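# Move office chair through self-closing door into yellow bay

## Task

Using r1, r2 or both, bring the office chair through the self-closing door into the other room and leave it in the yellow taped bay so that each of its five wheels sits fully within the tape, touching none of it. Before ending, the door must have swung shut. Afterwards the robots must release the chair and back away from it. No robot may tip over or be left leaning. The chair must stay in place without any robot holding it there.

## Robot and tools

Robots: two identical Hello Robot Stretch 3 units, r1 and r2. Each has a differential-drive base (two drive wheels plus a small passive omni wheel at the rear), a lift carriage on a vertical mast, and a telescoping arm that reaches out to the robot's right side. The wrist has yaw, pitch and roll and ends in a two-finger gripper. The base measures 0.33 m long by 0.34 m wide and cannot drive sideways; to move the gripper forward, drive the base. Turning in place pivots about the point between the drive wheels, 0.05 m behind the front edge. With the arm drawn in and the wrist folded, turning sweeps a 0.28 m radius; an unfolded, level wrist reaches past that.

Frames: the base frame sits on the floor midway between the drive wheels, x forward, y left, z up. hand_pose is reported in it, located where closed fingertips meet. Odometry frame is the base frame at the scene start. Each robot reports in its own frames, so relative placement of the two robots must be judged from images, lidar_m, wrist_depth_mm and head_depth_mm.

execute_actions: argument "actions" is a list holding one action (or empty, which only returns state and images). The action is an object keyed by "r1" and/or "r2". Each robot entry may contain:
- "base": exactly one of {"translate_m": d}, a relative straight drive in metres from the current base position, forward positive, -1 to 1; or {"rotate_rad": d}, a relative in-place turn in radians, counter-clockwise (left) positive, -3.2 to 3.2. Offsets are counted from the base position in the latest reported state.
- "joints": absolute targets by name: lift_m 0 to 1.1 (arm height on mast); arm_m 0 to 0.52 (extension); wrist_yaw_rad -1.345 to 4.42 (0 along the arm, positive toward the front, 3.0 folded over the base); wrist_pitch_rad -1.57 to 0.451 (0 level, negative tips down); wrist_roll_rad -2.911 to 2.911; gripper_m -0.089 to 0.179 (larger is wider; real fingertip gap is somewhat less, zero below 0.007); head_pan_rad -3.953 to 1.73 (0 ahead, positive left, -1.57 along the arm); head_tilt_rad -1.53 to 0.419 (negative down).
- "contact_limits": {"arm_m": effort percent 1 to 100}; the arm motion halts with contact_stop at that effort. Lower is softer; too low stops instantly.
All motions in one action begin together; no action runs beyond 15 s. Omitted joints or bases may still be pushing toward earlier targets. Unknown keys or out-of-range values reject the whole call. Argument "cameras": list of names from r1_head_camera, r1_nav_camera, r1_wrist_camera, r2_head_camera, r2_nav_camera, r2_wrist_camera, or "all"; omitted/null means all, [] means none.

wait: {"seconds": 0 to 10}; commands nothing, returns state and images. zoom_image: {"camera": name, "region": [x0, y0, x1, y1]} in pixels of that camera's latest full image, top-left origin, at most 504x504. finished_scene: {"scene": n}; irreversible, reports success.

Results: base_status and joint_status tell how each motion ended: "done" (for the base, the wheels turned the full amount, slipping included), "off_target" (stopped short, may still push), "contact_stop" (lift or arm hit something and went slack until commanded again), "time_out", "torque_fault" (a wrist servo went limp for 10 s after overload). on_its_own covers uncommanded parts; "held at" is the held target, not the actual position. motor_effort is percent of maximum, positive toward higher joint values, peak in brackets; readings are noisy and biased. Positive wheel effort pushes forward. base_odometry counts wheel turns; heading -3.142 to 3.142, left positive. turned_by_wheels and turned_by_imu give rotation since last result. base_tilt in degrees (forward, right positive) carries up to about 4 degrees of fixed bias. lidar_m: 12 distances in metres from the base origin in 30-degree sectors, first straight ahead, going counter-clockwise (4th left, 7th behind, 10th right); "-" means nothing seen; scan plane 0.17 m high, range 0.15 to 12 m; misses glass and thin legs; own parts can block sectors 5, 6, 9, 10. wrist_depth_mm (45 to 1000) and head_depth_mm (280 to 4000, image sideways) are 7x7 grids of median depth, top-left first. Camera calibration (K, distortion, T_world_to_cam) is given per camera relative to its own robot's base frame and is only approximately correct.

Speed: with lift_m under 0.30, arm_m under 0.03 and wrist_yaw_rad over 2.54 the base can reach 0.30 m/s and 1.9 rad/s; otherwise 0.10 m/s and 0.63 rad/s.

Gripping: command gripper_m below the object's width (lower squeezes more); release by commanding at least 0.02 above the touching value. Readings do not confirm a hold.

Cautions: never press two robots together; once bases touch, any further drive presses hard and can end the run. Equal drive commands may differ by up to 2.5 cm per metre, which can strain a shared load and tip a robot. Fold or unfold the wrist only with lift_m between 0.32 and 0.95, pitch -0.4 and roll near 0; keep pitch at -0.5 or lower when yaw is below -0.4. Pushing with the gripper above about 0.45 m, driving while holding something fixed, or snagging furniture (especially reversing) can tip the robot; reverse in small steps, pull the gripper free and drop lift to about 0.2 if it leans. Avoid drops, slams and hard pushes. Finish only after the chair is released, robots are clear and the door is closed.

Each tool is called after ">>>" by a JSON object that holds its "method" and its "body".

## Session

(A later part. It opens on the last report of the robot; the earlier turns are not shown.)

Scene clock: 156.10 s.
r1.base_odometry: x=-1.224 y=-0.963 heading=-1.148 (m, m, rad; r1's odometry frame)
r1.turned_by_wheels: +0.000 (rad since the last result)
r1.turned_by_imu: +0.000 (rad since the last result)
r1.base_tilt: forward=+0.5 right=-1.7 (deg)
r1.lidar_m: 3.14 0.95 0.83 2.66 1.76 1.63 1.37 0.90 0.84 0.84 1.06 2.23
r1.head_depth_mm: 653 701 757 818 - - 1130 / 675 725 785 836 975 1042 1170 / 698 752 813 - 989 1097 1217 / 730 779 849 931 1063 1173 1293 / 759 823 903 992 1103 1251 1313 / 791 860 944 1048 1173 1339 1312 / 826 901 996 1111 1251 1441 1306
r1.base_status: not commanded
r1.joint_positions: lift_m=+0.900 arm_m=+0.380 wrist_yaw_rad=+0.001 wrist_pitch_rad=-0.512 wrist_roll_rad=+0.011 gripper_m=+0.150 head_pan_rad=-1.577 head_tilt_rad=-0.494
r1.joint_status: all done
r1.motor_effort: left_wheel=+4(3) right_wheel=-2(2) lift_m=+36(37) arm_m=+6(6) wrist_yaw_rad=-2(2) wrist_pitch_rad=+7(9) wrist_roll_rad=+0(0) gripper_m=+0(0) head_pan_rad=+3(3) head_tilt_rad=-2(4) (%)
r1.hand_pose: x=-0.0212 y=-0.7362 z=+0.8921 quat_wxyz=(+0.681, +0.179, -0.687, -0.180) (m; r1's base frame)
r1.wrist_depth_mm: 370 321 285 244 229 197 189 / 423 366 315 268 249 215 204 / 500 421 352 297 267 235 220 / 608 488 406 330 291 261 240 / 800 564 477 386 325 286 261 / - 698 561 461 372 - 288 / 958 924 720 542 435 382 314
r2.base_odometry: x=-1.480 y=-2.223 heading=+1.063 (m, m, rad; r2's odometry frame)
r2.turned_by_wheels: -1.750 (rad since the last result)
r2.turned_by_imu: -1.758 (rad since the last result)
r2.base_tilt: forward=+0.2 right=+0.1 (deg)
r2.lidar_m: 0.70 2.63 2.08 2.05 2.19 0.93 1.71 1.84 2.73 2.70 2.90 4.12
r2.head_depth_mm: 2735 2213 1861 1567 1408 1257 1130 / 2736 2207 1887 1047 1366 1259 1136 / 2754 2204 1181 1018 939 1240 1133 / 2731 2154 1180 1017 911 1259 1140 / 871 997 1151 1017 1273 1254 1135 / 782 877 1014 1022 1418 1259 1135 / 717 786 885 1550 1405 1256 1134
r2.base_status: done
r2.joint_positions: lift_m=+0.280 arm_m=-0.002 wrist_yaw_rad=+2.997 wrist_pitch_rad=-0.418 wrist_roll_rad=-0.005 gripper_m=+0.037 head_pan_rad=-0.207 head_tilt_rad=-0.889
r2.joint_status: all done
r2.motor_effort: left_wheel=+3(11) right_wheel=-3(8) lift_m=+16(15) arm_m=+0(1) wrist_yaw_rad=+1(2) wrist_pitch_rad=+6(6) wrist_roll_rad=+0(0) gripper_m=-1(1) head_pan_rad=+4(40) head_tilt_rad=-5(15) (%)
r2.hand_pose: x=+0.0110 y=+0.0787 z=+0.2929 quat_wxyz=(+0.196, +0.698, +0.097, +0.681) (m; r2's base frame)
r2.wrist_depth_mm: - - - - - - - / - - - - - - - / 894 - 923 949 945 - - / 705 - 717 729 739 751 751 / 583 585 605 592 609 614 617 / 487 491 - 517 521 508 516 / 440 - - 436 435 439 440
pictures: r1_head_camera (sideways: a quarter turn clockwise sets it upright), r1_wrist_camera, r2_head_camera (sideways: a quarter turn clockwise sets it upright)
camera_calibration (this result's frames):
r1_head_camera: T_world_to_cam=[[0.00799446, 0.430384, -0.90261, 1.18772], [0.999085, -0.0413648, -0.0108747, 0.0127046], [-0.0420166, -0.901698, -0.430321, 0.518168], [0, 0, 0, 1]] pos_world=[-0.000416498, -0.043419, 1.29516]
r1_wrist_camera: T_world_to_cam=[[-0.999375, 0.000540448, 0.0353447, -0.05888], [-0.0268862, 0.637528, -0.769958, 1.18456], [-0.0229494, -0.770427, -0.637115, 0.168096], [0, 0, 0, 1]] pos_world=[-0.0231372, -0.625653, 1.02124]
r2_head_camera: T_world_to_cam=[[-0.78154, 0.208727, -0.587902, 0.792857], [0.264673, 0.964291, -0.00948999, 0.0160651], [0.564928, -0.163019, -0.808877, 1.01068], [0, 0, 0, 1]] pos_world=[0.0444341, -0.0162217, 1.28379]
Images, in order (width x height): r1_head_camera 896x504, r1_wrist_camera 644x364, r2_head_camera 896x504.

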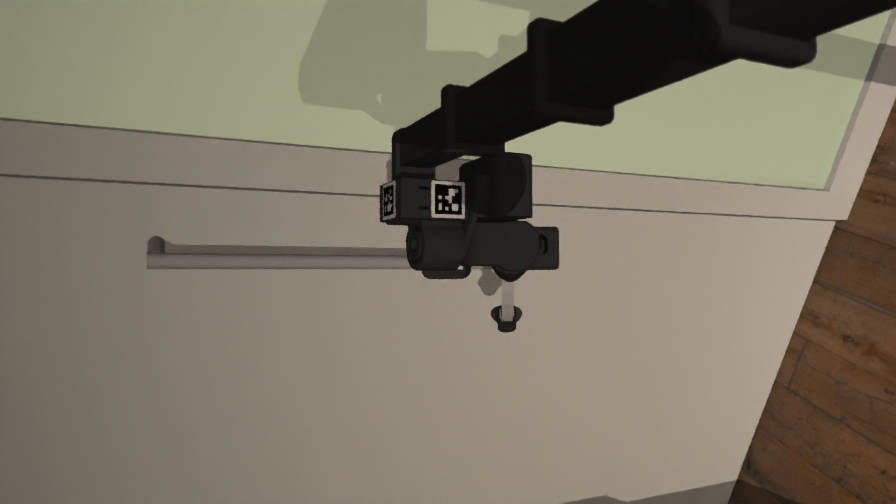

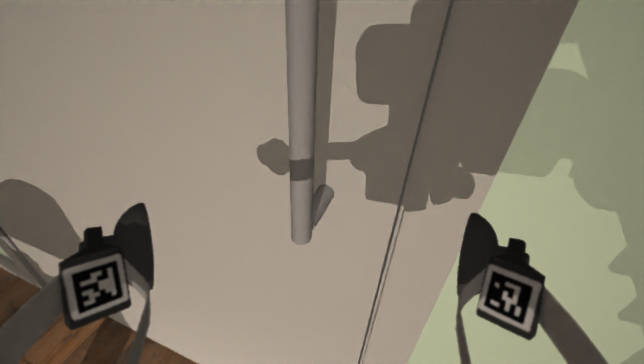

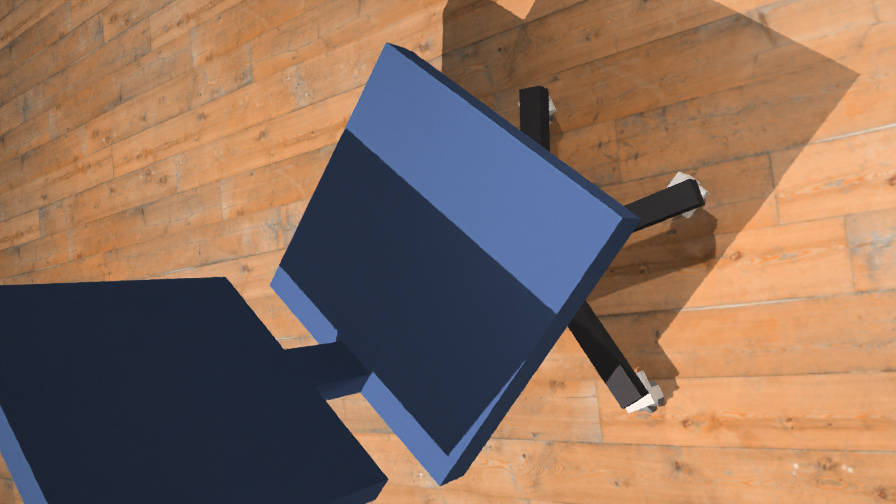

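>>> {"method": "execute_actions", "body": {"actions": [{"r1":{"joints":{"arm_m":0.495,"gripper_m":0.09},"contact_limits":{"arm_m":20}},"r2":{"joints":{"lift_m":0.33,"wrist_yaw_rad":2.6}}}], "cameras": ["r1_wrist_camera"]}}

>>> {"method": "execute_actions", "body": {"actions": [{"r1":{"joints":{"gripper_m":-0.03}},"r2":{"joints":{"wrist_yaw_rad":1.57,"wrist_pitch_rad":0.0,"gripper_m":0.17}}}], "cameras": ["r1_wrist_camera","r2_wrist_camera"]}}

Scene clock: 167.00 s.
r1.base_odometry: x=-1.224 y=-0.963 heading=-1.148 (m, m, rad; r1's odometry frame)
r1.turned_by_wheels: +0.000 (rad since the last result)
r1.turned_by_imu: -0.001 (rad since the last result)
r1.base_tilt: forward=+0.5 right=-1.7 (deg)
r1.lidar_m: 3.15 0.95 0.83 2.67 1.77 1.63 1.37 0.90 0.83 0.84 1.06 2.22
r1.head_depth_mm: 655 706 756 816 866 - 1120 / 674 725 787 834 976 1045 1165 / 701 750 803 907 983 1094 1217 / 732 780 843 962 1049 1174 1282 / 760 823 905 996 1109 1251 1318 / 790 863 945 1047 1175 1332 1314 / 825 902 994 1112 1261 1424 1316
r1.base_status: not commanded
r1.joint_positions: lift_m=+0.900 arm_m=+0.495 wrist_yaw_rad=+0.001 wrist_pitch_rad=-0.512 wrist_roll_rad=+0.011 gripper_m=+0.090 head_pan_rad=-1.577 head_tilt_rad=-0.494
r1.joint_status: all done
r1.motor_effort: left_wheel=+3(4) right_wheel=-2(2) lift_m=+36(37) arm_m=+6(7) wrist_yaw_rad=-2(3) wrist_pitch_rad=+7(7) wrist_roll_rad=+0(0) gripper_m=+0(82) head_pan_rad=+4(3) head_tilt_rad=-5(3) (%)
r1.contact_limits: arm_m 20 (drawing in: default 29, maximum 48; extending or still: default 40, maximum 66)
r1.hand_pose: x=-0.0213 y=-0.8511 z=+0.8920 quat_wxyz=(+0.681, +0.179, -0.687, -0.180) (m; r1's base frame)
r1.wrist_depth_mm: 212 187 164 137 132 120 105 / 243 211 181 150 143 130 107 / 291 242 205 165 157 142 116 / 355 283 235 184 174 151 126 / 446 352 260 208 196 157 137 / 636 453 320 243 237 170 154 / 945 578 416 278 255 192 181
r2.base_odometry: x=-1.480 y=-2.223 heading=+1.063 (m, m, rad; r2's odometry frame)
r2.turned_by_wheels: +0.000 (rad since the last result)
r2.turned_by_imu: +0.001 (rad since the last result)
r2.base_tilt: forward=+0.2 right=+0.0 (deg)
r2.lidar_m: 0.70 2.62 2.08 2.05 2.20 0.93 1.71 1.85 2.73 2.69 2.91 4.13
r2.head_depth_mm: 2716 2231 1836 1571 1410 1259 1136 / 2750 2191 1852 1052 1356 1256 1138 / 2722 2226 1178 1013 944 1233 1133 / 2747 2156 1181 1013 909 1253 1133 / 877 1001 1151 1017 1271 1259 1138 / 782 876 1013 1017 1405 1261 1134 / 718 786 886 1548 1408 1255 1135
r2.base_status: not commanded
r2.joint_positions: lift_m=+0.330 arm_m=-0.002 wrist_yaw_rad=+2.604 wrist_pitch_rad=-0.418 wrist_roll_rad=-0.005 gripper_m=+0.037 head_pan_rad=-0.207 head_tilt_rad=-0.889
r2.joint_status: all done
r2.motor_effort: left_wheel=+3(3) right_wheel=-3(2) lift_m=+25(28) arm_m=+0(0) wrist_yaw_rad=-3(3) wrist_pitch_rad=+6(6) wrist_roll_rad=+0(0) gripper_m=-1(1) head_pan_rad=+4(4) head_tilt_rad=-5(5) (%)
r2.hand_pose: x=+0.0937 y=+0.0493 z=+0.3424 quat_wxyz=(+0.326, +0.704, -0.041, +0.630) (m; r2's base frame)
r2.wrist_depth_mm: - - - - - - - / - - - - - - - / - - - - - - - / 794 807 811 815 823 834 831 / 646 653 677 662 688 646 543 / 551 552 - 556 586 574 552 / 479 485 487 486 492 487 490
pictures: r1_wrist_camera
camera_calibration (this result's frames):
r1_wrist_camera: T_world_to_cam=[[-0.999375, 0.000722437, 0.0353458, -0.0587026], [-0.0267588, 0.637936, -0.769624, 1.25779], [-0.0231043, -0.770089, -0.637518, 0.0801271], [0, 0, 0, 1]] pos_world=[-0.0231575, -0.740644, 1.02119]
Images, in order (width x height): r1_wrist_camera 644x364.

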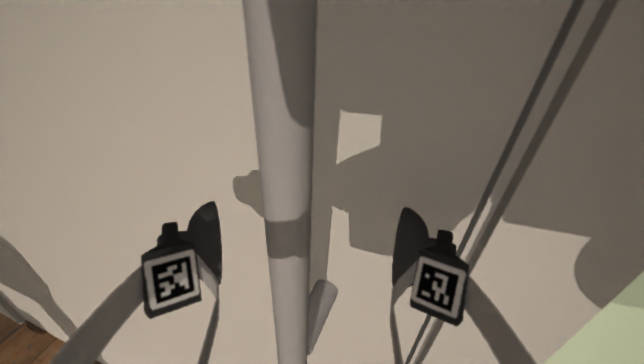

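Scene clock: 168.80 s.
r1.base_odometry: x=-1.224 y=-0.963 heading=-1.148 (m, m, rad; r1's odometry frame)
r1.turned_by_wheels: +0.001 (rad since the last result)
r1.turned_by_imu: +0.001 (rad since the last result)
r1.base_tilt: forward=+0.6 right=-1.6 (deg)
r1.lidar_m: 3.16 0.95 0.83 2.67 1.76 1.63 1.37 0.90 0.83 0.84 1.06 2.22
r1.head_depth_mm: 653 698 756 816 865 - 1125 / 673 726 786 831 975 1046 1165 / 699 747 805 908 982 1086 1215 / 729 780 843 962 1046 1176 1280 / 756 822 900 991 1108 1253 1322 / 790 860 945 1048 1166 1340 1304 / 824 904 992 1110 1253 1441 1311
r1.base_status: not commanded
r1.joint_positions: lift_m=+0.900 arm_m=+0.495 wrist_yaw_rad=+0.018 wrist_pitch_rad=-0.514 wrist_roll_rad=+0.011 gripper_m=-0.029 head_pan_rad=-1.577 head_tilt_rad=-0.494
r1.joint_status: all done
r1.on_its_own: wrist_yaw_rad is at rest, and its effort (-20) is outside its rest range (-12 to +12)
r1.motor_effort: left_wheel=+18(17) right_wheel=-12(12) lift_m=+37(37) arm_m=+0(6) wrist_yaw_rad=-20(20) wrist_pitch_rad=+8(8) wrist_roll_rad=+0(0) gripper_m=-19(96) head_pan_rad=+3(3) head_tilt_rad=-3(3) (%)
r1.hand_pose: x=-0.0178 y=-0.8512 z=+0.8915 quat_wxyz=(+0.682, +0.185, -0.686, -0.175) (m; r1's base frame)
r1.wrist_depth_mm: 218 191 166 84 132 120 110 / 253 216 185 93 144 130 110 / 302 249 208 105 157 142 115 / 372 292 239 120 175 153 125 / 479 356 290 132 195 161 136 / 714 462 - 156 216 173 150 / 937 690 427 278 265 195 177
r2.base_odometry: x=-1.480 y=-2.223 heading=+1.063 (m, m, rad; r2's odometry frame)
r2.turned_by_wheels: +0.000 (rad since the last result)
r2.turned_by_imu: +0.001 (rad since the last result)
r2.base_tilt: forward=+0.2 right=+0.0 (deg)
r2.lidar_m: 0.70 2.62 2.08 2.05 2.19 0.93 1.71 1.85 2.72 2.70 2.91 4.12
r2.head_depth_mm: 2717 2216 1861 1574 1407 1265 1138 / 2725 2212 1871 1048 1352 1253 1148 / 2743 2214 1178 1015 944 1243 1135 / 2730 2148 1179 1019 912 1256 1137 / 874 998 1151 1020 1273 1256 1131 / 782 880 1012 1017 1409 1255 1137 / 717 786 886 1541 1423 1254 1136
r2.base_status: not commanded
r2.joint_positions: lift_m=+0.330 arm_m=-0.002 wrist_yaw_rad=+1.574 wrist_pitch_rad=-0.022 wrist_roll_rad=-0.005 gripper_m=+0.170 head_pan_rad=-0.207 head_tilt_rad=-0.889
r2.joint_status: all done
r2.motor_effort: left_wheel=+3(3) right_wheel=-3(3) lift_m=+25(24) arm_m=+0(0) wrist_yaw_rad=-3(5) wrist_pitch_rad=+7(10) wrist_roll_rad=+0(0) gripper_m=-1(87) head_pan_rad=+4(5) head_tilt_rad=-5(7) (%)
r2.hand_pose: x=+0.2343 y=-0.1426 z=+0.4387 quat_wxyz=(+0.506, +0.505, -0.492, +0.497) (m; r2's base frame)
r2.wrist_depth_mm: - - 658 805 - - - / - - 730 - - - - / - - 751 - - - - / - - 397 313 413 - - / - - - - - - - / - 974 898 790 944 - - / 706 751 616 644 638 754 787
pictures: r1_wrist_camera, r2_wrist_camera
camera_calibration (this result's frames):
r1_wrist_camera: T_world_to_cam=[[-0.999251, -0.0157167, 0.0353472, -0.0692222], [-0.0372287, 0.638971, -0.76833, 1.25717], [-0.0105103, -0.769071, -0.639077, 0.0823238], [0, 0, 0, 1]] pos_world=[-0.0215022, -0.741072, 1.02098]
r2_wrist_camera: T_world_to_cam=[[0.000050914, -0.999511, 0.0312598, -0.160118], [-0.206232, -0.0305983, -0.978025, 0.504454], [0.978503, -0.00639699, -0.206133, 0.0263242], [0, 0, 0, 1]] pos_world=[0.0782844, -0.144436, 0.503799]
Images, in order (width x height): r1_wrist_camera 644x364, r2_wrist_camera 644x364.

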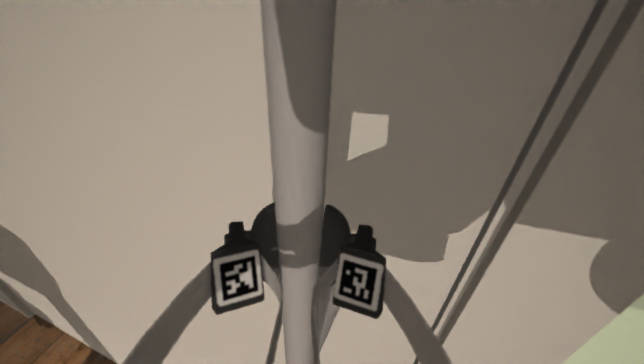

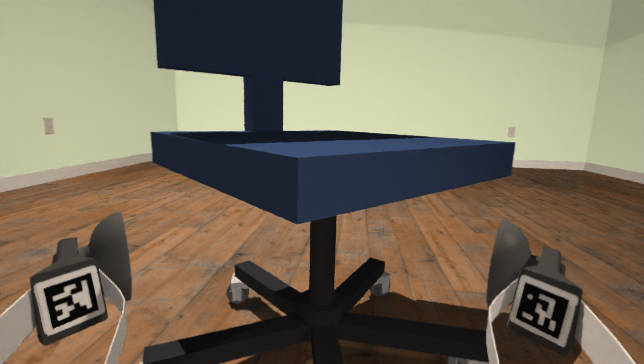

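>>> {"method": "execute_actions", "body": {"actions": [{"r1":{"base":{"translate_m":0.06},"joints":{"arm_m":0.423,"wrist_yaw_rad":-0.07},"contact_limits":{"arm_m":45}},"r2":{"joints":{"wrist_roll_rad":1.57,"lift_m":0.325}}}], "cameras": []}}

>>> {"method": "execute_actions", "body": {"actions": [{"r1":{"base":{"translate_m":0.058},"joints":{"arm_m":0.357,"wrist_yaw_rad":-0.145},"contact_limits":{"arm_m":45}},"r2":{"base":{"translate_m":0.205}}}], "cameras": ["r1_wrist_camera","r2_wrist_camera","r2_head_camera"]}}

Scene clock: 182.57 s.
r1.base_odometry: x=-1.200 y=-1.018 heading=-1.148 (m, m, rad; r1's odometry frame)
r1.turned_by_wheels: +0.000 (rad since the last result)
r1.turned_by_imu: -0.001 (rad since the last result)
r1.base_tilt: forward=+0.5 right=-1.8 (deg)
r1.lidar_m: 3.10 0.91 0.79 2.76 1.83 1.69 1.40 0.92 0.86 0.86 1.09 2.29
r1.head_depth_mm: 672 721 777 845 - - 1156 / 693 744 805 849 991 1082 1194 / 722 765 836 - 1006 1129 1249 / 751 812 878 - 1084 1209 1288 / 782 849 927 1027 1135 1287 1308 / 810 889 973 1076 1214 1377 1322 / 850 929 1026 1138 1288 1466 1301
r1.base_status: done
r1.joint_positions: lift_m=+0.900 arm_m=+0.423 wrist_yaw_rad=-0.071 wrist_pitch_rad=-0.512 wrist_roll_rad=+0.011 gripper_m=-0.030 head_pan_rad=-1.577 head_tilt_rad=-0.494
r1.joint_status: all done
r1.motor_effort: left_wheel=+2(31) right_wheel=-1(15) lift_m=+37(36) arm_m=-6(11) wrist_yaw_rad=+1(40) wrist_pitch_rad=+7(9) wrist_roll_rad=+0(0) gripper_m=-11(20) head_pan_rad=+3(3) head_tilt_rad=-4(3) (%)
r1.contact_limits: arm_m 45 (drawing in: default 29, maximum 48; extending or still: default 40, maximum 66)
r1.hand_pose: x=-0.0366 y=-0.7794 z=+0.8920 quat_wxyz=(+0.674, +0.154, -0.693, -0.205) (m; r1's base frame)
r1.wrist_depth_mm: 305 276 249 228 200 194 170 / 345 307 276 250 221 209 183 / 403 353 309 277 246 222 199 / 477 411 355 308 276 236 224 / 583 488 415 241 313 265 250 / 780 606 502 - 345 306 279 / 962 807 600 497 396 354 314
r2.base_odometry: x=-1.480 y=-2.223 heading=+1.063 (m, m, rad; r2's odometry frame)
r2.turned_by_wheels: +0.000 (rad since the last result)
r2.turned_by_imu: +0.002 (rad since the last result)
r2.base_tilt: forward=+0.2 right=+0.1 (deg)
r2.lidar_m: 0.70 2.64 2.08 2.05 2.20 0.88 1.72 1.85 2.72 2.69 2.89 4.13
r2.head_depth_mm: 2755 2215 1868 1575 1409 1258 1133 / 2744 2218 1856 1048 1356 1260 1142 / 2750 2212 1178 1017 942 1236 1113 / 2775 2151 1173 1015 909 1264 1136 / 874 992 1156 1014 1277 1261 1135 / 783 875 1018 1019 1410 1257 1137 / 717 782 889 1540 1412 1263 1133
r2.base_status: not commanded
r2.joint_positions: lift_m=+0.325 arm_m=-0.002 wrist_yaw_rad=+1.574 wrist_pitch_rad=-0.021 wrist_roll_rad=+1.568 gripper_m=+0.170 head_pan_rad=-0.207 head_tilt_rad=-0.889
r2.joint_status: all done
r2.motor_effort: left_wheel=+3(3) right_wheel=-3(3) lift_m=+16(21) arm_m=+0(1) wrist_yaw_rad=-3(3) wrist_pitch_rad=+7(7) wrist_roll_rad=+1(2) gripper_m=+0(0) head_pan_rad=+5(5) head_tilt_rad=-6(6) (%)
r2.hand_pose: x=+0.2343 y=-0.1426 z=+0.4342 quat_wxyz=(+0.009, +0.708, -0.706, -0.007) (m; r2's base frame)
r2.wrist_depth_mm: - - - 442 - 751 513 / - - - 395 - 624 512 / - 883 880 349 - 589 447 / - 786 782 314 - 609 485 / - 737 745 373 - 652 502 / - 695 - - - 880 481 / - - - - - 732 458
pictures: none
No camera images: the call's "cameras" was empty. Leave "cameras" out to get every camera's image.

Scene clock: 185.67 s.
r1.base_odometry: x=-1.176 y=-1.071 heading=-1.147 (m, m, rad; r1's odometry frame)
r1.turned_by_wheels: +0.000 (rad since the last result)
r1.turned_by_imu: +0.000 (rad since the last result)
r1.base_tilt: forward=+0.4 right=-1.7 (deg)
r1.lidar_m: 3.05 3.83 0.95 2.85 1.88 1.74 1.44 0.95 0.87 0.88 1.12 2.35
r1.head_depth_mm: 683 733 796 864 - - 1187 / 718 768 828 868 1009 1092 1221 / 743 797 860 - 1066 1170 1265 / 773 833 911 980 1130 1234 1317 / 802 871 952 1047 1173 1323 1313 / 834 912 995 1104 1249 1419 1320 / 876 951 1054 1170 1329 1486 1309
r1.base_status: done
r1.joint_positions: lift_m=+0.900 arm_m=+0.357 wrist_yaw_rad=-0.143 wrist_pitch_rad=-0.512 wrist_roll_rad=+0.011 gripper_m=-0.030 head_pan_rad=-1.577 head_tilt_rad=-0.494
r1.joint_status: all done
r1.motor_effort: left_wheel=+3(10) right_wheel=-1(4) lift_m=+36(36) arm_m=-5(5) wrist_yaw_rad=-2(3) wrist_pitch_rad=+7(7) wrist_roll_rad=+0(0) gripper_m=-10(11) head_pan_rad=+3(3) head_tilt_rad=-3(3) (%)
r1.contact_limits: arm_m 45 (drawing in: default 29, maximum 48; extending or still: default 40, maximum 66)
r1.hand_pose: x=-0.0518 y=-0.7117 z=+0.8920 quat_wxyz=(+0.666, +0.129, -0.698, -0.229) (m; r1's base frame)
r1.wrist_depth_mm: 374 348 321 300 274 260 244 / 419 386 355 333 299 280 264 / 480 439 399 367 331 305 293 / 560 501 458 412 365 338 321 / 688 587 524 441 416 379 357 / 859 729 631 - 474 440 402 / 953 920 754 659 567 503 455
r2.base_odometry: x=-1.380 y=-2.044 heading=+1.063 (m, m, rad; r2's odometry frame)
r2.turned_by_wheels: +0.000 (rad since the last result)
r2.turned_by_imu: +0.002 (rad since the last result)
r2.base_tilt: forward=+0.2 right=+0.0 (deg)
r2.lidar_m: 3.86 2.59 2.05 2.03 2.19 1.00 1.91 2.07 2.75 2.72 2.93 0.50
r2.head_depth_mm: 2757 2222 1855 1614 940 1255 1133 / 2747 2236 1845 1020 893 834 1140 / 2738 2221 1867 1017 893 806 1101 / 759 873 1131 1016 892 811 1136 / 681 741 860 975 890 1142 1133 / 2734 653 744 880 907 1255 1140 / 2732 583 655 753 1369 1261 1135
r2.base_status: done
r2.joint_positions: lift_m=+0.325 arm_m=-0.002 wrist_yaw_rad=+1.574 wrist_pitch_rad=-0.021 wrist_roll_rad=+1.568 gripper_m=+0.170 head_pan_rad=-0.207 head_tilt_rad=-0.889
r2.joint_status: not commanded
r2.motor_effort: left_wheel=+3(7) right_wheel=-3(5) lift_m=+15(14) arm_m=+0(1) wrist_yaw_rad=-3(3) wrist_pitch_rad=+7(7) wrist_roll_rad=+1(0) gripper_m=-1(0) head_pan_rad=+4(5) head_tilt_rad=-6(6) (%)
r2.hand_pose: x=+0.2343 y=-0.1426 z=+0.4342 quat_wxyz=(+0.009, +0.708, -0.706, -0.007) (m; r2's base frame)
r2.wrist_depth_mm: - - - 179 - 761 386 / - - - 160 - 629 385 / - 680 652 144 - 570 391 / 622 613 135 132 - 419 389 / 561 572 122 121 - 653 402 / - 523 113 112 - 882 379 / 479 490 103 104 - 730 363
pictures: r1_wrist_camera, r2_head_camera (sideways: a quarter turn clockwise sets it upright), r2_wrist_camera
camera_calibration (this result's frames):
r1_wrist_camera: T_world_to_cam=[[-0.988845, 0.144696, 0.0353457, 0.0137489], [0.0654324, 0.635159, -0.769605, 1.17084], [-0.133808, -0.758707, -0.637542, 0.18916], [0, 0, 0, 1]] pos_world=[-0.037704, -0.602141, 1.02119]
r2_head_camera: T_world_to_cam=[[-0.781558, 0.208729, -0.587877, 0.792825], [0.264671, 0.964292, -0.00949185, 0.0160675], [0.564904, -0.163013, -0.808895, 1.01071], [0, 0, 0, 1]] pos_world=[0.0444336, -0.0162215, 1.28379]
r2_wrist_camera: T_world_to_cam=[[-0.0256747, -0.0286034, -0.999261, 0.432017], [-0.1874, 0.982007, -0.0232946, 0.225499], [0.981948, 0.186663, -0.030573, -0.024125], [0, 0, 0, 1]] pos_world=[0.0770399, -0.204581, 0.436213]
Images, in order (width x height): r1_wrist_camera 644x364, r2_head_camera 896x504, r2_wrist_camera 644x364.

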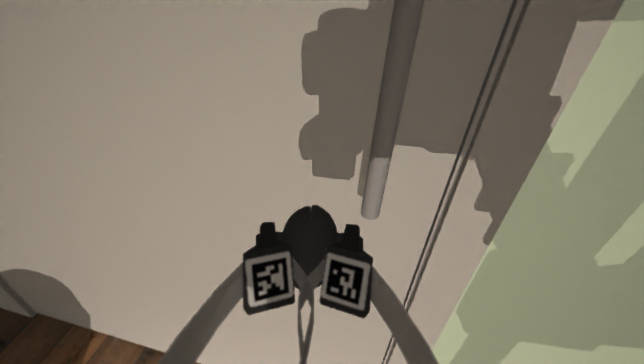

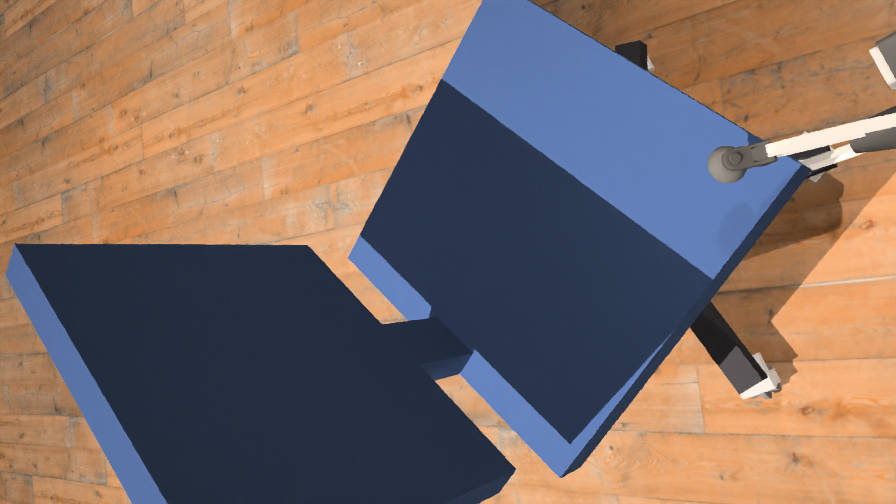

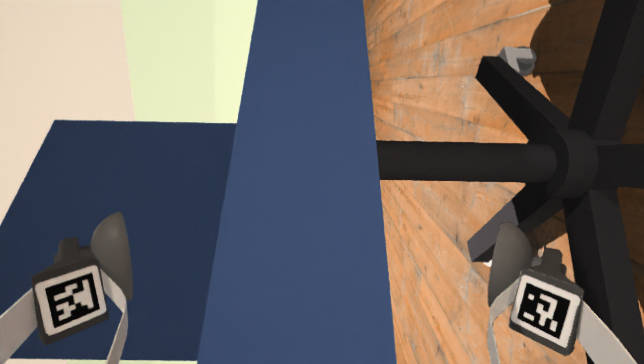

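>>> {"method": "execute_actions", "body": {"actions": [{"r1":{"base":{"translate_m":-0.111},"joints":{"arm_m":0.40,"wrist_yaw_rad":0.0,"gripper_m":0.07}},"r2":{"joints":{"gripper_m":0.0}}}], "cameras": []}}

>>> {"method": "execute_actions", "body": {"actions": [{"r1":{"joints":{"arm_m":0.517},"contact_limits":{"arm_m":18}},"r2":{"base":{"translate_m":-0.1},"joints":{"gripper_m":-0.02}}}], "cameras": ["r1_wrist_camera"]}}

>>> {"method": "execute_actions", "body": {"actions": [{"r1":{"joints":{"gripper_m":-0.06}}}], "cameras": ["r1_wrist_camera","r2_head_camera"]}}

Scene clock: 197.00 s.
r1.base_odometry: x=-1.222 y=-0.970 heading=-1.147 (m, m, rad; r1's odometry frame)
r1.turned_by_wheels: +0.000 (rad since the last result)
r1.turned_by_imu: +0.000 (rad since the last result)
r1.base_tilt: forward=+0.4 right=-1.6 (deg)
r1.lidar_m: 3.14 3.97 1.02 2.69 1.78 1.64 1.37 0.91 0.84 0.84 1.07 2.24
r1.head_depth_mm: 657 703 757 825 - - 1137 / 674 730 790 836 974 1047 1167 / 703 754 814 - 984 1100 1215 / 733 785 852 - 1059 1176 1276 / 764 825 903 998 1116 1250 1310 / 796 861 944 1046 1178 1344 1314 / 832 909 999 1108 1265 1442 1312
r1.base_status: done
r1.joint_positions: lift_m=+0.900 arm_m=+0.400 wrist_yaw_rad=-0.002 wrist_pitch_rad=-0.512 wrist_roll_rad=+0.011 gripper_m=+0.070 head_pan_rad=-1.577 head_tilt_rad=-0.494
r1.joint_status: all done
r1.motor_effort: left_wheel=+2(4) right_wheel=-1(5) lift_m=+36(37) arm_m=+6(6) wrist_yaw_rad=+2(4) wrist_pitch_rad=+7(7) wrist_roll_rad=+0(0) gripper_m=+0(83) head_pan_rad=+3(3) head_tilt_rad=-3(4) (%)
r1.hand_pose: x=-0.0219 y=-0.7561 z=+0.8919 quat_wxyz=(+0.680, +0.178, -0.687, -0.181) (m; r1's base frame)
r1.wrist_depth_mm: 345 302 267 223 214 185 174 / 397 342 295 243 234 198 189 / 467 388 331 277 256 216 206 / 566 458 381 316 282 240 224 / 749 558 424 363 293 271 245 / - 731 514 430 - 304 271 / 977 905 661 511 401 339 302
r2.base_odometry: x=-1.380 y=-2.044 heading=+1.063 (m, m, rad; r2's odometry frame)
r2.turned_by_wheels: +0.000 (rad since the last result)
r2.turned_by_imu: +0.001 (rad since the last result)
r2.base_tilt: forward=+0.2 right=+0.1 (deg)
r2.lidar_m: 3.86 2.59 2.05 2.03 2.19 1.08 1.91 2.06 2.75 2.72 2.93 0.50
r2.head_depth_mm: 2736 2203 1861 1598 936 1254 1133 / 2743 2214 1863 1015 889 836 1156 / 2707 2229 1861 1013 895 807 1099 / 760 876 1127 1015 892 808 1136 / 681 740 857 978 893 1144 1136 / 2709 651 746 881 910 1255 1136 / 2769 583 656 752 1362 1259 1139
r2.base_status: not commanded
r2.joint_positions: lift_m=+0.325 arm_m=-0.002 wrist_yaw_rad=+1.574 wrist_pitch_rad=-0.010 wrist_roll_rad=+1.569 gripper_m=+0.002 head_pan_rad=-0.207 head_tilt_rad=-0.889
r2.joint_status: all done
r2.motor_effort: left_wheel=+3(3) right_wheel=-3(3) lift_m=+15(15) arm_m=+0(1) wrist_yaw_rad=-2(3) wrist_pitch_rad=+3(7) wrist_roll_rad=+1(1) gripper_m=-42(100) head_pan_rad=+5(5) head_tilt_rad=-4(6) (%)
r2.hand_pose: x=+0.2346 y=-0.1426 z=+0.4370 quat_wxyz=(+0.005, +0.708, -0.706, -0.003) (m; r2's base frame)
r2.wrist_depth_mm: - - - 179 - 778 522 / - - - 160 - 638 389 / - 683 667 144 - 715 388 / 625 617 601 131 399 418 384 / 567 570 122 121 - 633 408 / 525 533 111 111 114 663 387 / 497 488 104 104 - 698 386
pictures: none
No camera images: the call's "cameras" was empty. Leave "cameras" out to get every camera's image.

Scene clock: 199.10 s.
r1.base_odometry: x=-1.222 y=-0.970 heading=-1.147 (m, m, rad; r1's odometry frame)
r1.turned_by_wheels: +0.000 (rad since the last result)
r1.turned_by_imu: +0.000 (rad since the last result)
r1.base_tilt: forward=+0.5 right=-1.7 (deg)
r1.lidar_m: 3.14 1.03 0.92 2.67 1.78 1.64 1.37 0.90 0.84 0.84 1.07 2.24
r1.head_depth_mm: 657 704 760 821 867 - 1120 / 673 731 788 835 976 1056 1167 / 702 755 807 914 988 1095 1223 / 735 790 851 971 1048 1170 1286 / 761 825 904 999 1113 1251 1317 / 800 865 953 1055 1185 1344 1309 / 829 907 1000 1115 1255 1447 1315
r1.base_status: not commanded
r1.joint_positions: lift_m=+0.900 arm_m=+0.516 wrist_yaw_rad=-0.004 wrist_pitch_rad=-0.532 wrist_roll_rad=+0.011 gripper_m=+0.070 head_pan_rad=-1.577 head_tilt_rad=-0.494
r1.joint_status: all done
r1.motor_effort: left_wheel=+3(2) right_wheel=-2(2) lift_m=+33(36) arm_m=+14(14) wrist_yaw_rad=+5(5) wrist_pitch_rad=+18(19) wrist_roll_rad=+0(0) gripper_m=+0(1) head_pan_rad=+4(3) head_tilt_rad=-3(4) (%)
r1.contact_limits: arm_m 18 (drawing in: default 29, maximum 48; extending or still: default 40, maximum 66)
r1.hand_pose: x=-0.0225 y=-0.8696 z=+0.8879 quat_wxyz=(+0.678, +0.184, -0.686, -0.189) (m; r1's base frame)
r1.wrist_depth_mm: 189 166 146 65 118 108 99 / 217 189 163 72 129 116 106 / 260 218 185 81 142 127 113 / 319 257 213 93 158 140 113 / 410 318 238 108 172 154 122 / 594 420 295 132 - 160 136 / 925 547 384 228 237 172 153
r2.base_odometry: x=-1.429 y=-2.131 heading=+1.064 (m, m, rad; r2's odometry frame)
r2.turned_by_wheels: +0.000 (rad since the last result)
r2.turned_by_imu: +0.000 (rad since the last result)
r2.base_tilt: forward=+0.2 right=+0.0 (deg)
r2.lidar_m: 3.96 2.61 2.06 2.04 2.20 1.00 1.82 1.96 2.74 2.71 2.92 0.50
r2.head_depth_mm: 2705 2203 1846 1601 924 1255 1134 / 2747 2207 1855 1014 888 835 1149 / 2735 2224 1865 1014 894 809 1098 / 732 846 1104 1015 891 812 1135 / 671 733 852 974 893 1149 1136 / 2755 647 740 875 907 1252 1136 / 2777 580 654 754 1392 1259 1133
r2.base_status: done
r2.joint_positions: lift_m=+0.325 arm_m=-0.002 wrist_yaw_rad=+1.571 wrist_pitch_rad=-0.008 wrist_roll_rad=+1.569 gripper_m=-0.008 head_pan_rad=-0.207 head_tilt_rad=-0.889
r2.joint_status: gripper_m off_target (ended at -0.008, target -0.020)
r2.on_its_own: gripper_m is held at -0.011, not at your -0.020, by its stall guard, which is still easing
r2.motor_effort: left_wheel=+3(4) right_wheel=-6(21) lift_m=+14(15) arm_m=-1(1) wrist_yaw_rad=-1(3) wrist_pitch_rad=+3(3) wrist_roll_rad=+1(1) gripper_m=-46(100) head_pan_rad=+5(5) head_tilt_rad=-5(5) (%)
r2.hand_pose: x=+0.2347 y=-0.1433 z=+0.4375 quat_wxyz=(+0.004, +0.707, -0.707, -0.002) (m; r2's base frame)
r2.wrist_depth_mm: - - - 176 - 776 524 / - - - 158 - 627 394 / - 688 654 143 - 523 386 / 627 619 592 131 405 505 388 / 564 570 122 121 - 663 408 / 524 531 111 112 115 702 403 / 499 500 105 104 - 701 386
pictures: r1_wrist_camera
camera_calibration (this result's frames):
r1_wrist_camera: T_world_to_cam=[[-0.999358, 0.00565214, 0.035372, -0.0554603], [-0.0230876, 0.653366, -0.75669, 1.26843], [-0.0273878, -0.757021, -0.652816, 0.0881208], [0, 0, 0, 1]] pos_world=[-0.0237263, -0.761727, 1.0193]
Images, in order (width x height): r1_wrist_camera 644x364.

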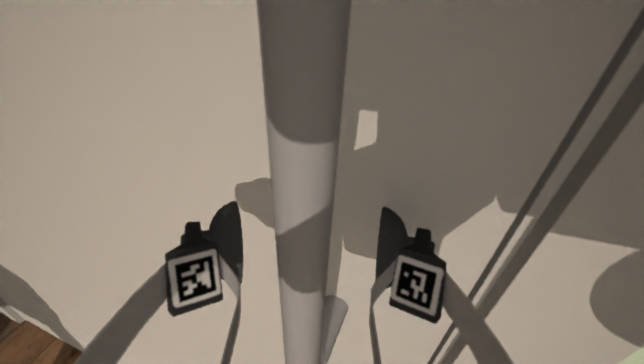

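Scene clock: 200.90 s.
r1.base_odometry: x=-1.222 y=-0.970 heading=-1.147 (m, m, rad; r1's odometry frame)
r1.turned_by_wheels: +0.000 (rad since the last result)
r1.turned_by_imu: +0.000 (rad since the last result)
r1.base_tilt: forward=+0.4 right=-1.5 (deg)
r1.lidar_m: 3.14 1.03 0.92 2.68 1.78 1.64 1.37 0.91 0.84 0.84 1.07 2.23
r1.head_depth_mm: 657 703 758 823 867 - 1128 / 675 730 785 834 973 1056 1167 / 700 757 805 913 989 1100 1221 / 734 786 847 957 1049 1175 1282 / 758 828 902 995 1109 1256 1311 / 792 867 952 1053 1180 1347 1320 / 828 905 1004 1118 1259 1449 1313
r1.base_status: not commanded
r1.joint_positions: lift_m=+0.900 arm_m=+0.517 wrist_yaw_rad=+0.002 wrist_pitch_rad=-0.522 wrist_roll_rad=+0.011 gripper_m=-0.059 head_pan_rad=-1.577 head_tilt_rad=-0.495
r1.joint_status: all done
r1.motor_effort: left_wheel=+4(4) right_wheel=-3(3) lift_m=+33(33) arm_m=+6(14) wrist_yaw_rad=-3(9) wrist_pitch_rad=+12(19) wrist_roll_rad=+0(0) gripper_m=-27(100) head_pan_rad=+3(3) head_tilt_rad=-4(4) (%)
r1.hand_pose: x=-0.0212 y=-0.8716 z=+0.8900 quat_wxyz=(+0.680, +0.182, -0.686, -0.183) (m; r1's base frame)
r1.wrist_depth_mm: 188 166 145 63 117 106 98 / 217 187 162 69 127 115 105 / 258 216 182 78 140 125 113 / 315 255 210 90 155 138 112 / 409 310 253 101 172 152 120 / 586 396 - 119 189 162 132 / 925 578 376 228 238 173 148
r2.base_odometry: x=-1.429 y=-2.131 heading=+1.064 (m, m, rad; r2's odometry frame)
r2.turned_by_wheels: +0.000 (rad since the last result)
r2.turned_by_imu: +0.001 (rad since the last result)
r2.base_tilt: forward=+0.2 right=+0.0 (deg)
r2.lidar_m: 3.95 2.61 2.07 2.04 2.20 1.00 1.82 1.96 2.74 2.70 2.91 0.51
r2.head_depth_mm: 2716 2202 1861 1604 925 1254 1133 / 2737 2232 1867 1017 894 835 1148 / 2754 2207 1855 1013 891 810 1100 / 735 847 1102 1015 891 810 1133 / 671 731 852 977 893 1155 1134 / 2737 646 738 871 913 1257 1133 / 2770 581 652 759 1388 1258 1136
r2.base_status: not commanded
r2.joint_positions: lift_m=+0.325 arm_m=-0.002 wrist_yaw_rad=+1.571 wrist_pitch_rad=-0.008 wrist_roll_rad=+1.569 gripper_m=+0.004 head_pan_rad=-0.207 head_tilt_rad=-0.889
r2.joint_status: not commanded
r2.on_its_own: gripper_m is held at +0.002, not at your -0.020, by its stall guard, which is still easing
r2.motor_effort: left_wheel=+4(3) right_wheel=-7(6) lift_m=+15(15) arm_m=-1(0) wrist_yaw_rad=-2(0) wrist_pitch_rad=+3(3) wrist_roll_rad=+0(0) gripper_m=-28(47) head_pan_rad=+5(5) head_tilt_rad=-4(5) (%)
r2.hand_pose: x=+0.2347 y=-0.1433 z=+0.4375 quat_wxyz=(+0.004, +0.707, -0.707, -0.002) (m; r2's base frame)
r2.wrist_depth_mm: - - - 177 - 769 516 / - - - 158 - 633 394 / - 662 654 144 - 509 387 / 620 615 597 131 405 509 386 / 565 570 122 121 - 652 409 / 526 532 112 112 115 708 406 / 497 496 105 104 - 702 384
pictures: r1_wrist_camera, r2_head_camera (sideways: a quarter turn clockwise sets it upright)
camera_calibration (this result's frames):
r1_wrist_camera: T_world_to_cam=[[-0.999374, -0.000229094, 0.0353645, -0.0593404], [-0.0271606, 0.645405, -0.763358, 1.27035], [-0.0226496, -0.763841, -0.645007, 0.0751969], [0, 0, 0, 1]] pos_world=[-0.0230965, -0.762466, 1.02033]
r2_head_camera: T_world_to_cam=[[-0.781568, 0.208731, -0.587863, 0.792807], [0.26467, 0.964292, -0.0094929, 0.0160689], [0.56489, -0.163009, -0.808905, 1.01072], [0, 0, 0, 1]] pos_world=[0.0444333, -0.0162214, 1.28379]
Images, in order (width x height): r1_wrist_camera 644x364, r2_head_camera 896x504.

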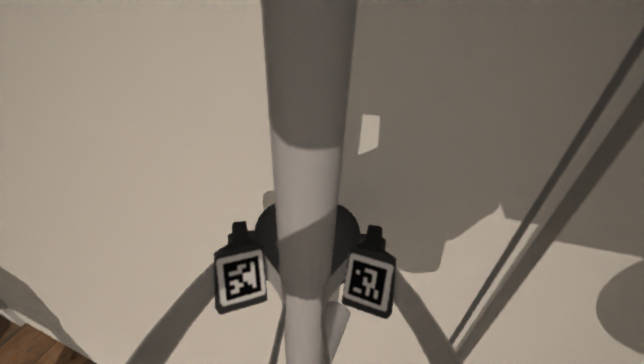

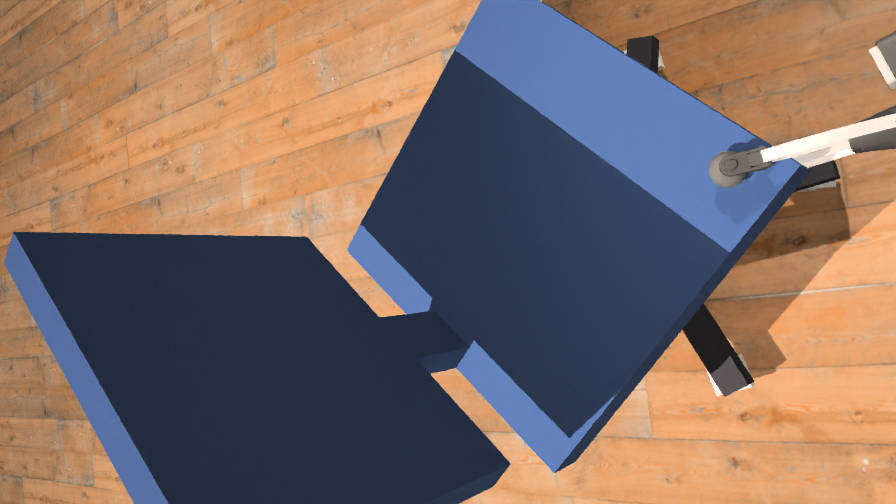

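>>> {"method": "execute_actions", "body": {"actions": [{"r1":{"base":{"translate_m":0.04},"joints":{"arm_m":0.445},"contact_limits":{"arm_m":45}}}], "cameras": ["r1_wrist_camera"]}}

Scene clock: 206.03 s.
r1.base_odometry: x=-1.205 y=-1.006 heading=-1.147 (m, m, rad; r1's odometry frame)
r1.turned_by_wheels: +0.000 (rad since the last result)
r1.turned_by_imu: -0.008 (rad since the last result)
r1.base_tilt: forward=+0.5 right=-1.8 (deg)
r1.lidar_m: 3.11 3.91 0.90 2.77 1.82 1.67 1.41 0.93 0.85 0.80 1.02 2.24
r1.head_depth_mm: 669 715 774 835 881 - 1150 / 685 736 800 846 996 1070 1187 / 652 710 778 908 967 1094 1224 / 679 729 789 - 974 1086 1214 / 711 776 846 931 1041 1178 1275 / 748 818 900 1002 1127 1287 1310 / 788 870 961 1074 1216 1406 1308
r1.base_status: done
r1.joint_positions: lift_m=+0.900 arm_m=+0.446 wrist_yaw_rad=+0.003 wrist_pitch_rad=-0.519 wrist_roll_rad=+0.010 gripper_m=-0.041 head_pan_rad=-1.577 head_tilt_rad=-0.495
r1.joint_status: all done
r1.on_its_own: gripper_m is held at -0.042, not at your -0.060, by its stall guard, which is not easing now
r1.motor_effort: left_wheel=+5(28) right_wheel=-4(17) lift_m=+37(37) arm_m=-10(15) wrist_yaw_rad=-4(34) wrist_pitch_rad=+11(19) wrist_roll_rad=+1(2) gripper_m=-20(23) head_pan_rad=+3(3) head_tilt_rad=-3(3) (%)
r1.contact_limits: arm_m 45 (drawing in: default 29, maximum 48; extending or still: default 40, maximum 66)
r1.hand_pose: x=-0.0210 y=-0.8013 z=+0.8906 quat_wxyz=(+0.680, +0.182, -0.686, -0.182) (m; r1's base frame)
r1.wrist_depth_mm: 218 185 157 68 121 108 98 / 255 211 175 75 131 117 108 / 312 244 198 85 144 126 163 / 395 292 228 97 159 138 184 / 555 361 280 110 178 158 206 / 866 475 - 129 195 243 237 / 980 775 417 229 247 297 268
r2.base_odometry: x=-1.429 y=-2.131 heading=+1.064 (m, m, rad; r2's odometry frame)
r2.turned_by_wheels: +0.000 (rad since the last result)
r2.turned_by_imu: +0.001 (rad since the last result)
r2.base_tilt: forward=+0.2 right=+0.1 (deg)
r2.lidar_m: 3.95 2.61 2.07 2.04 2.20 0.97 1.75 1.95 2.74 2.70 2.91 0.51
r2.head_depth_mm: 2729 2209 1855 1602 924 1254 1137 / 2760 2216 1867 1013 892 834 1153 / 2710 2204 1846 1018 890 808 1094 / 734 848 1104 1017 891 809 1129 / 671 730 853 978 893 1152 1140 / 2752 647 740 874 907 1264 1138 / 2735 580 654 757 1386 1259 1144
r2.base_status: not commanded
r2.joint_positions: lift_m=+0.325 arm_m=-0.002 wrist_yaw_rad=+1.571 wrist_pitch_rad=-0.008 wrist_roll_rad=+1.569 gripper_m=+0.031 head_pan_rad=-0.207 head_tilt_rad=-0.889
r2.joint_status: not commanded
r2.on_its_own: gripper_m is held at +0.029, not at your -0.020, by its stall guard, which is still easing
r2.motor_effort: left_wheel=+3(3) right_wheel=-7(7) lift_m=+15(15) arm_m=+0(0) wrist_yaw_rad=-1(1) wrist_pitch_rad=+3(3) wrist_roll_rad=+0(1) gripper_m=-29(33) head_pan_rad=+5(5) head_tilt_rad=-5(5) (%)
r2.hand_pose: x=+0.2347 y=-0.1433 z=+0.4375 quat_wxyz=(+0.004, +0.707, -0.707, -0.002) (m; r2's base frame)
r2.wrist_depth_mm: - - - 176 - 784 520 / - - - 158 - 636 392 / - 670 672 144 - 514 387 / 623 611 595 131 406 506 386 / 566 571 122 121 - 662 411 / 524 533 112 112 115 710 408 / 500 502 105 104 - 704 385
pictures: r1_wrist_camera
camera_calibration (this result's frames):
r1_wrist_camera: T_world_to_cam=[[-0.99936, -0.00127255, 0.0357364, -0.0603108], [-0.0281887, 0.642942, -0.765396, 1.22516], [-0.0220025, -0.765914, -0.642567, 0.125465], [0, 0, 0, 1]] pos_world=[-0.022976, -0.69169, 1.02051]
Images, in order (width x height): r1_wrist_camera 644x364.

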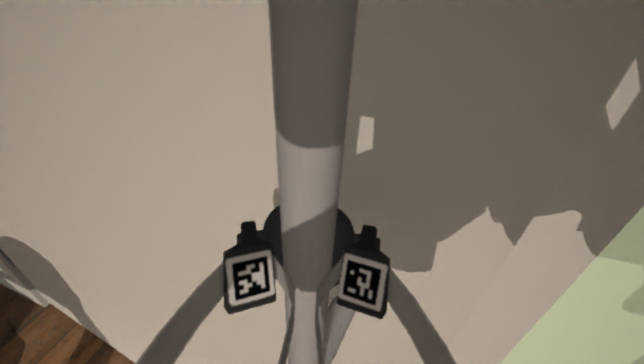

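>>> {"method": "execute_actions", "body": {"actions": []}}

Scene clock: 215.57 s.
r1.base_odometry: x=-1.205 y=-1.006 heading=-1.147 (m, m, rad; r1's odometry frame)
r1.turned_by_wheels: +0.000 (rad since the last result)
r1.turned_by_imu: -0.001 (rad since the last result)
r1.base_tilt: forward=+0.4 right=-1.7 (deg)
r1.lidar_m: 3.09 3.90 0.90 2.76 1.82 1.68 1.41 0.92 0.85 0.80 1.02 2.24
r1.head_depth_mm: 668 716 772 836 883 - 1151 / 685 736 797 845 999 1070 1185 / 656 713 780 907 969 1096 1221 / 679 724 789 - 976 1097 1215 / 713 774 847 932 1038 1180 1275 / 750 817 900 999 1125 1282 1307 / 793 865 959 1079 1215 1421 1316
r1.base_status: done
r1.joint_positions: lift_m=+0.900 arm_m=+0.446 wrist_yaw_rad=+0.003 wrist_pitch_rad=-0.519 wrist_roll_rad=+0.010 gripper_m=-0.041 head_pan_rad=-1.577 head_tilt_rad=-0.495
r1.joint_status: all done
r1.on_its_own: gripper_m is held at -0.042, not at your -0.060, by its stall guard, which is not easing now
r1.motor_effort: left_wheel=+6(28) right_wheel=-4(17) lift_m=+37(37) arm_m=-10(15) wrist_yaw_rad=-3(34) wrist_pitch_rad=+10(19) wrist_roll_rad=+0(2) gripper_m=-19(23) head_pan_rad=+3(3) head_tilt_rad=-3(3) (%)
r1.contact_limits: arm_m 45 (drawing in: default 29, maximum 48; extending or still: default 40, maximum 66)
r1.hand_pose: x=-0.0210 y=-0.8013 z=+0.8906 quat_wxyz=(+0.680, +0.182, -0.686, -0.182) (m; r1's base frame)
r1.wrist_depth_mm: 218 184 157 68 121 108 98 / 256 211 175 75 131 117 108 / 313 245 199 85 144 126 164 / 395 294 228 97 159 138 185 / 556 362 279 110 177 158 207 / 874 478 - 129 196 243 236 / 974 767 420 229 247 297 268
r2.base_odometry: x=-1.429 y=-2.131 heading=+1.064 (m, m, rad; r2's odometry frame)
r2.turned_by_wheels: +0.000 (rad since the last result)
r2.turned_by_imu: +0.002 (rad since the last result)
r2.base_tilt: forward=+0.2 right=+0.1 (deg)
r2.lidar_m: 3.97 2.61 2.07 2.04 2.20 0.97 1.75 1.95 2.74 2.70 2.91 0.51
r2.head_depth_mm: 2720 2215 1854 1602 923 1260 1138 / 2719 2216 1864 1014 892 837 1143 / 2688 2207 1861 1010 893 810 1092 / 735 848 1100 1019 893 813 1136 / 672 734 851 975 889 1154 1134 / 2778 647 739 876 906 1256 1134 / 2771 580 654 757 1384 1260 1133
r2.base_status: not commanded
r2.joint_positions: lift_m=+0.325 arm_m=-0.002 wrist_yaw_rad=+1.571 wrist_pitch_rad=-0.008 wrist_roll_rad=+1.569 gripper_m=+0.050 head_pan_rad=-0.207 head_tilt_rad=-0.889
r2.joint_status: not commanded
r2.on_its_own: gripper_m is held at +0.049, not at your -0.020, by its stall guard, which is not easing now
r2.motor_effort: left_wheel=+3(3) right_wheel=-6(7) lift_m=+14(15) arm_m=+0(0) wrist_yaw_rad=-1(1) wrist_pitch_rad=+3(3) wrist_roll_rad=+1(1) gripper_m=-20(33) head_pan_rad=+4(5) head_tilt_rad=-5(5) (%)
r2.hand_pose: x=+0.2347 y=-0.1433 z=+0.4375 quat_wxyz=(+0.004, +0.707, -0.707, -0.002) (m; r2's base frame)
r2.wrist_depth_mm: - - - 177 - 775 519 / - - - 158 - 630 394 / - 673 663 143 - 512 387 / 622 619 595 132 403 514 387 / 563 573 122 121 - 666 409 / 531 531 112 112 115 720 405 / 494 500 106 104 - 695 384
pictures: r1_head_camera (sideways: a quarter turn clockwise sets it upright), r1_nav_camera (sideways: a quarter turn counterclockwise sets it upright), r1_wrist_camera, r2_head_camera (sideways: a quarter turn clockwise sets it upright), r2_nav_camera (sideways: a quarter turn counterclockwise sets it upright), r2_wrist_camera
camera_calibration (this result's frames):
r1_head_camera: T_world_to_cam=[[0.00799492, 0.430495, -0.902558, 1.18765], [0.999085, -0.041363, -0.010879, 0.0127102], [-0.0420158, -0.901645, -0.430431, 0.518312], [0, 0, 0, 1]] pos_world=[-0.000416473, -0.0434182, 1.29516]
r1_nav_camera: T_world_to_cam=[[-0.0477078, -0.506612, 0.860853, -1.07951], [-0.998576, 0.00360246, -0.0532202, 0.11797], [0.0238608, -0.862167, -0.506062, 0.614538], [0, 0, 0, 1]] pos_world=[0.0516376, -0.0174824, 1.24657]
r1_wrist_camera: T_world_to_cam=[[-0.99936, -0.0012723, 0.0357364, -0.0603107], [-0.0281886, 0.642942, -0.765396, 1.22516], [-0.0220026, -0.765914, -0.642567, 0.125464], [0, 0, 0, 1]] pos_world=[-0.022976, -0.69169, 1.02051]
r2_head_camera: T_world_to_cam=[[-0.781568, 0.208731, -0.587863, 0.792807], [0.264671, 0.964292, -0.0094929, 0.0160689], [0.56489, -0.16301, -0.808905, 1.01072], [0, 0, 0, 1]] pos_world=[0.0444333, -0.0162214, 1.28379]
r2_nav_camera: T_world_to_cam=[[0.77366, -0.146472, 0.616438, -0.768995], [-0.210918, -0.976961, 0.0325773, 0.0117538], [0.597464, -0.155222, -0.786729, 0.978014], [0, 0, 0, 1]] pos_world=[0.0130917, 0.0506559, 1.24309]
r2_wrist_camera: T_world_to_cam=[[-0.0130489, -0.0281966, -0.999517, 0.432464], [-0.184485, 0.982509, -0.0253083, 0.226576], [0.982749, 0.184066, -0.0180225, -0.0303026], [0, 0, 0, 1]] pos_world=[0.0772229, -0.204841, 0.437443]
Images, in order (width x height): r1_head_camera 896x504, r1_nav_camera 672x504, r1_wrist_camera 644x364, r2_head_camera 896x504, r2_nav_camera 672x504, r2_wrist_camera 644x364.

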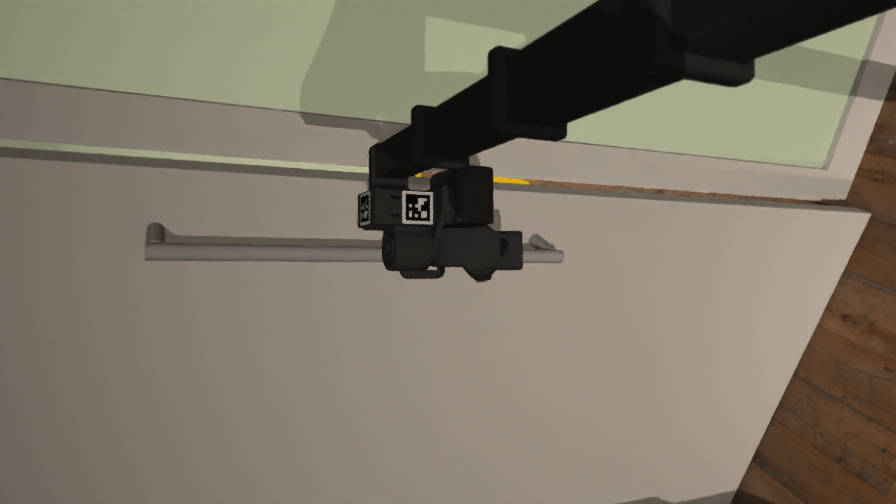

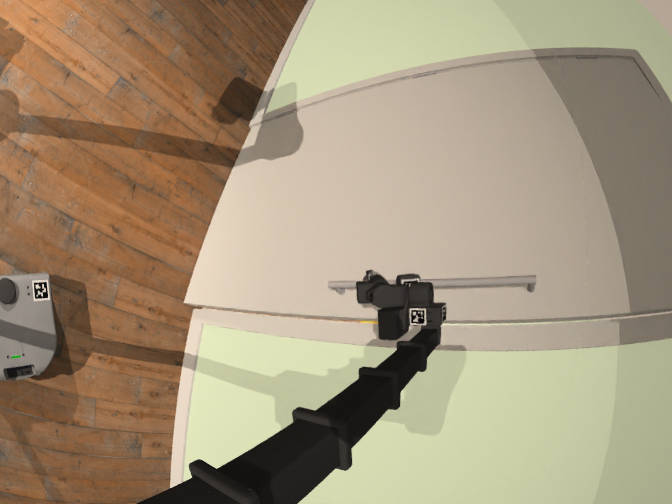

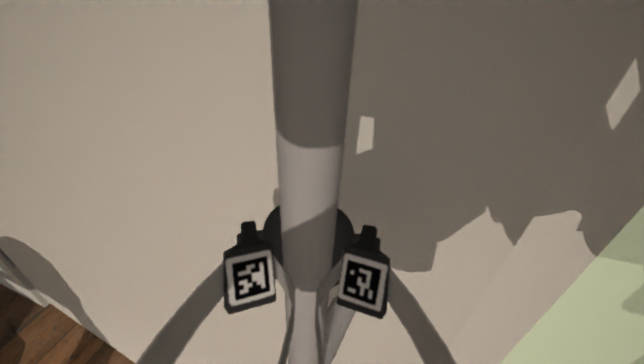

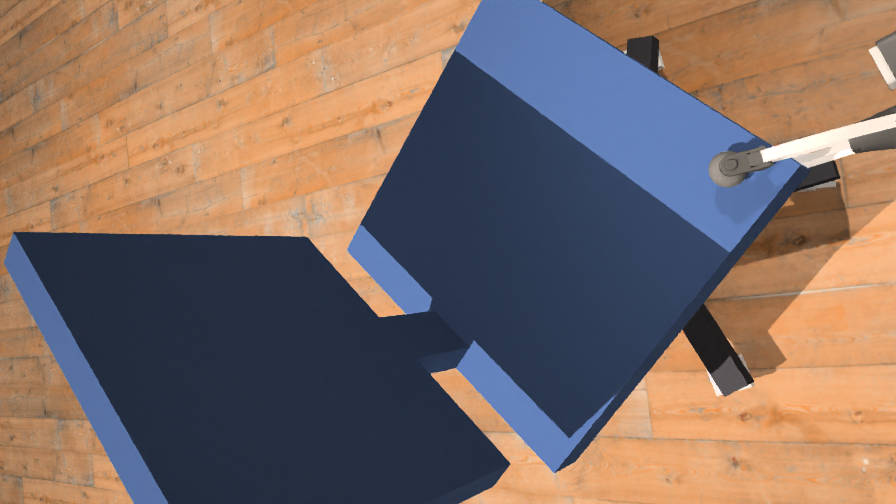

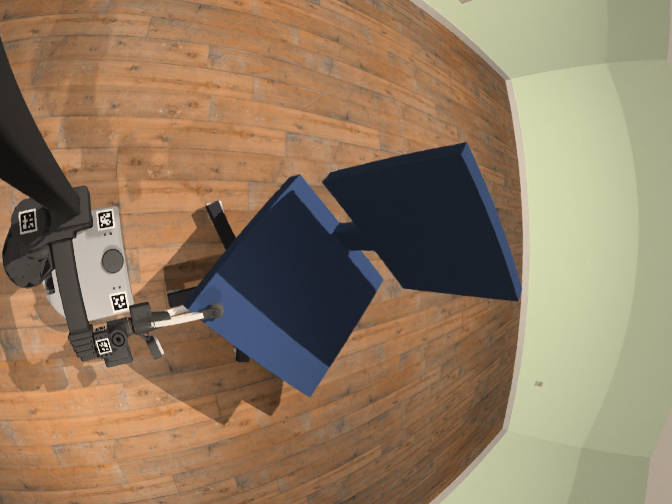

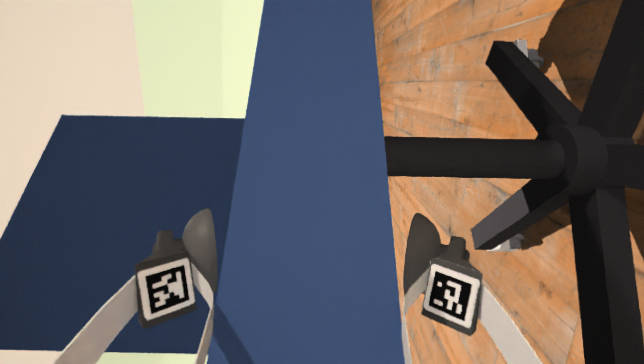

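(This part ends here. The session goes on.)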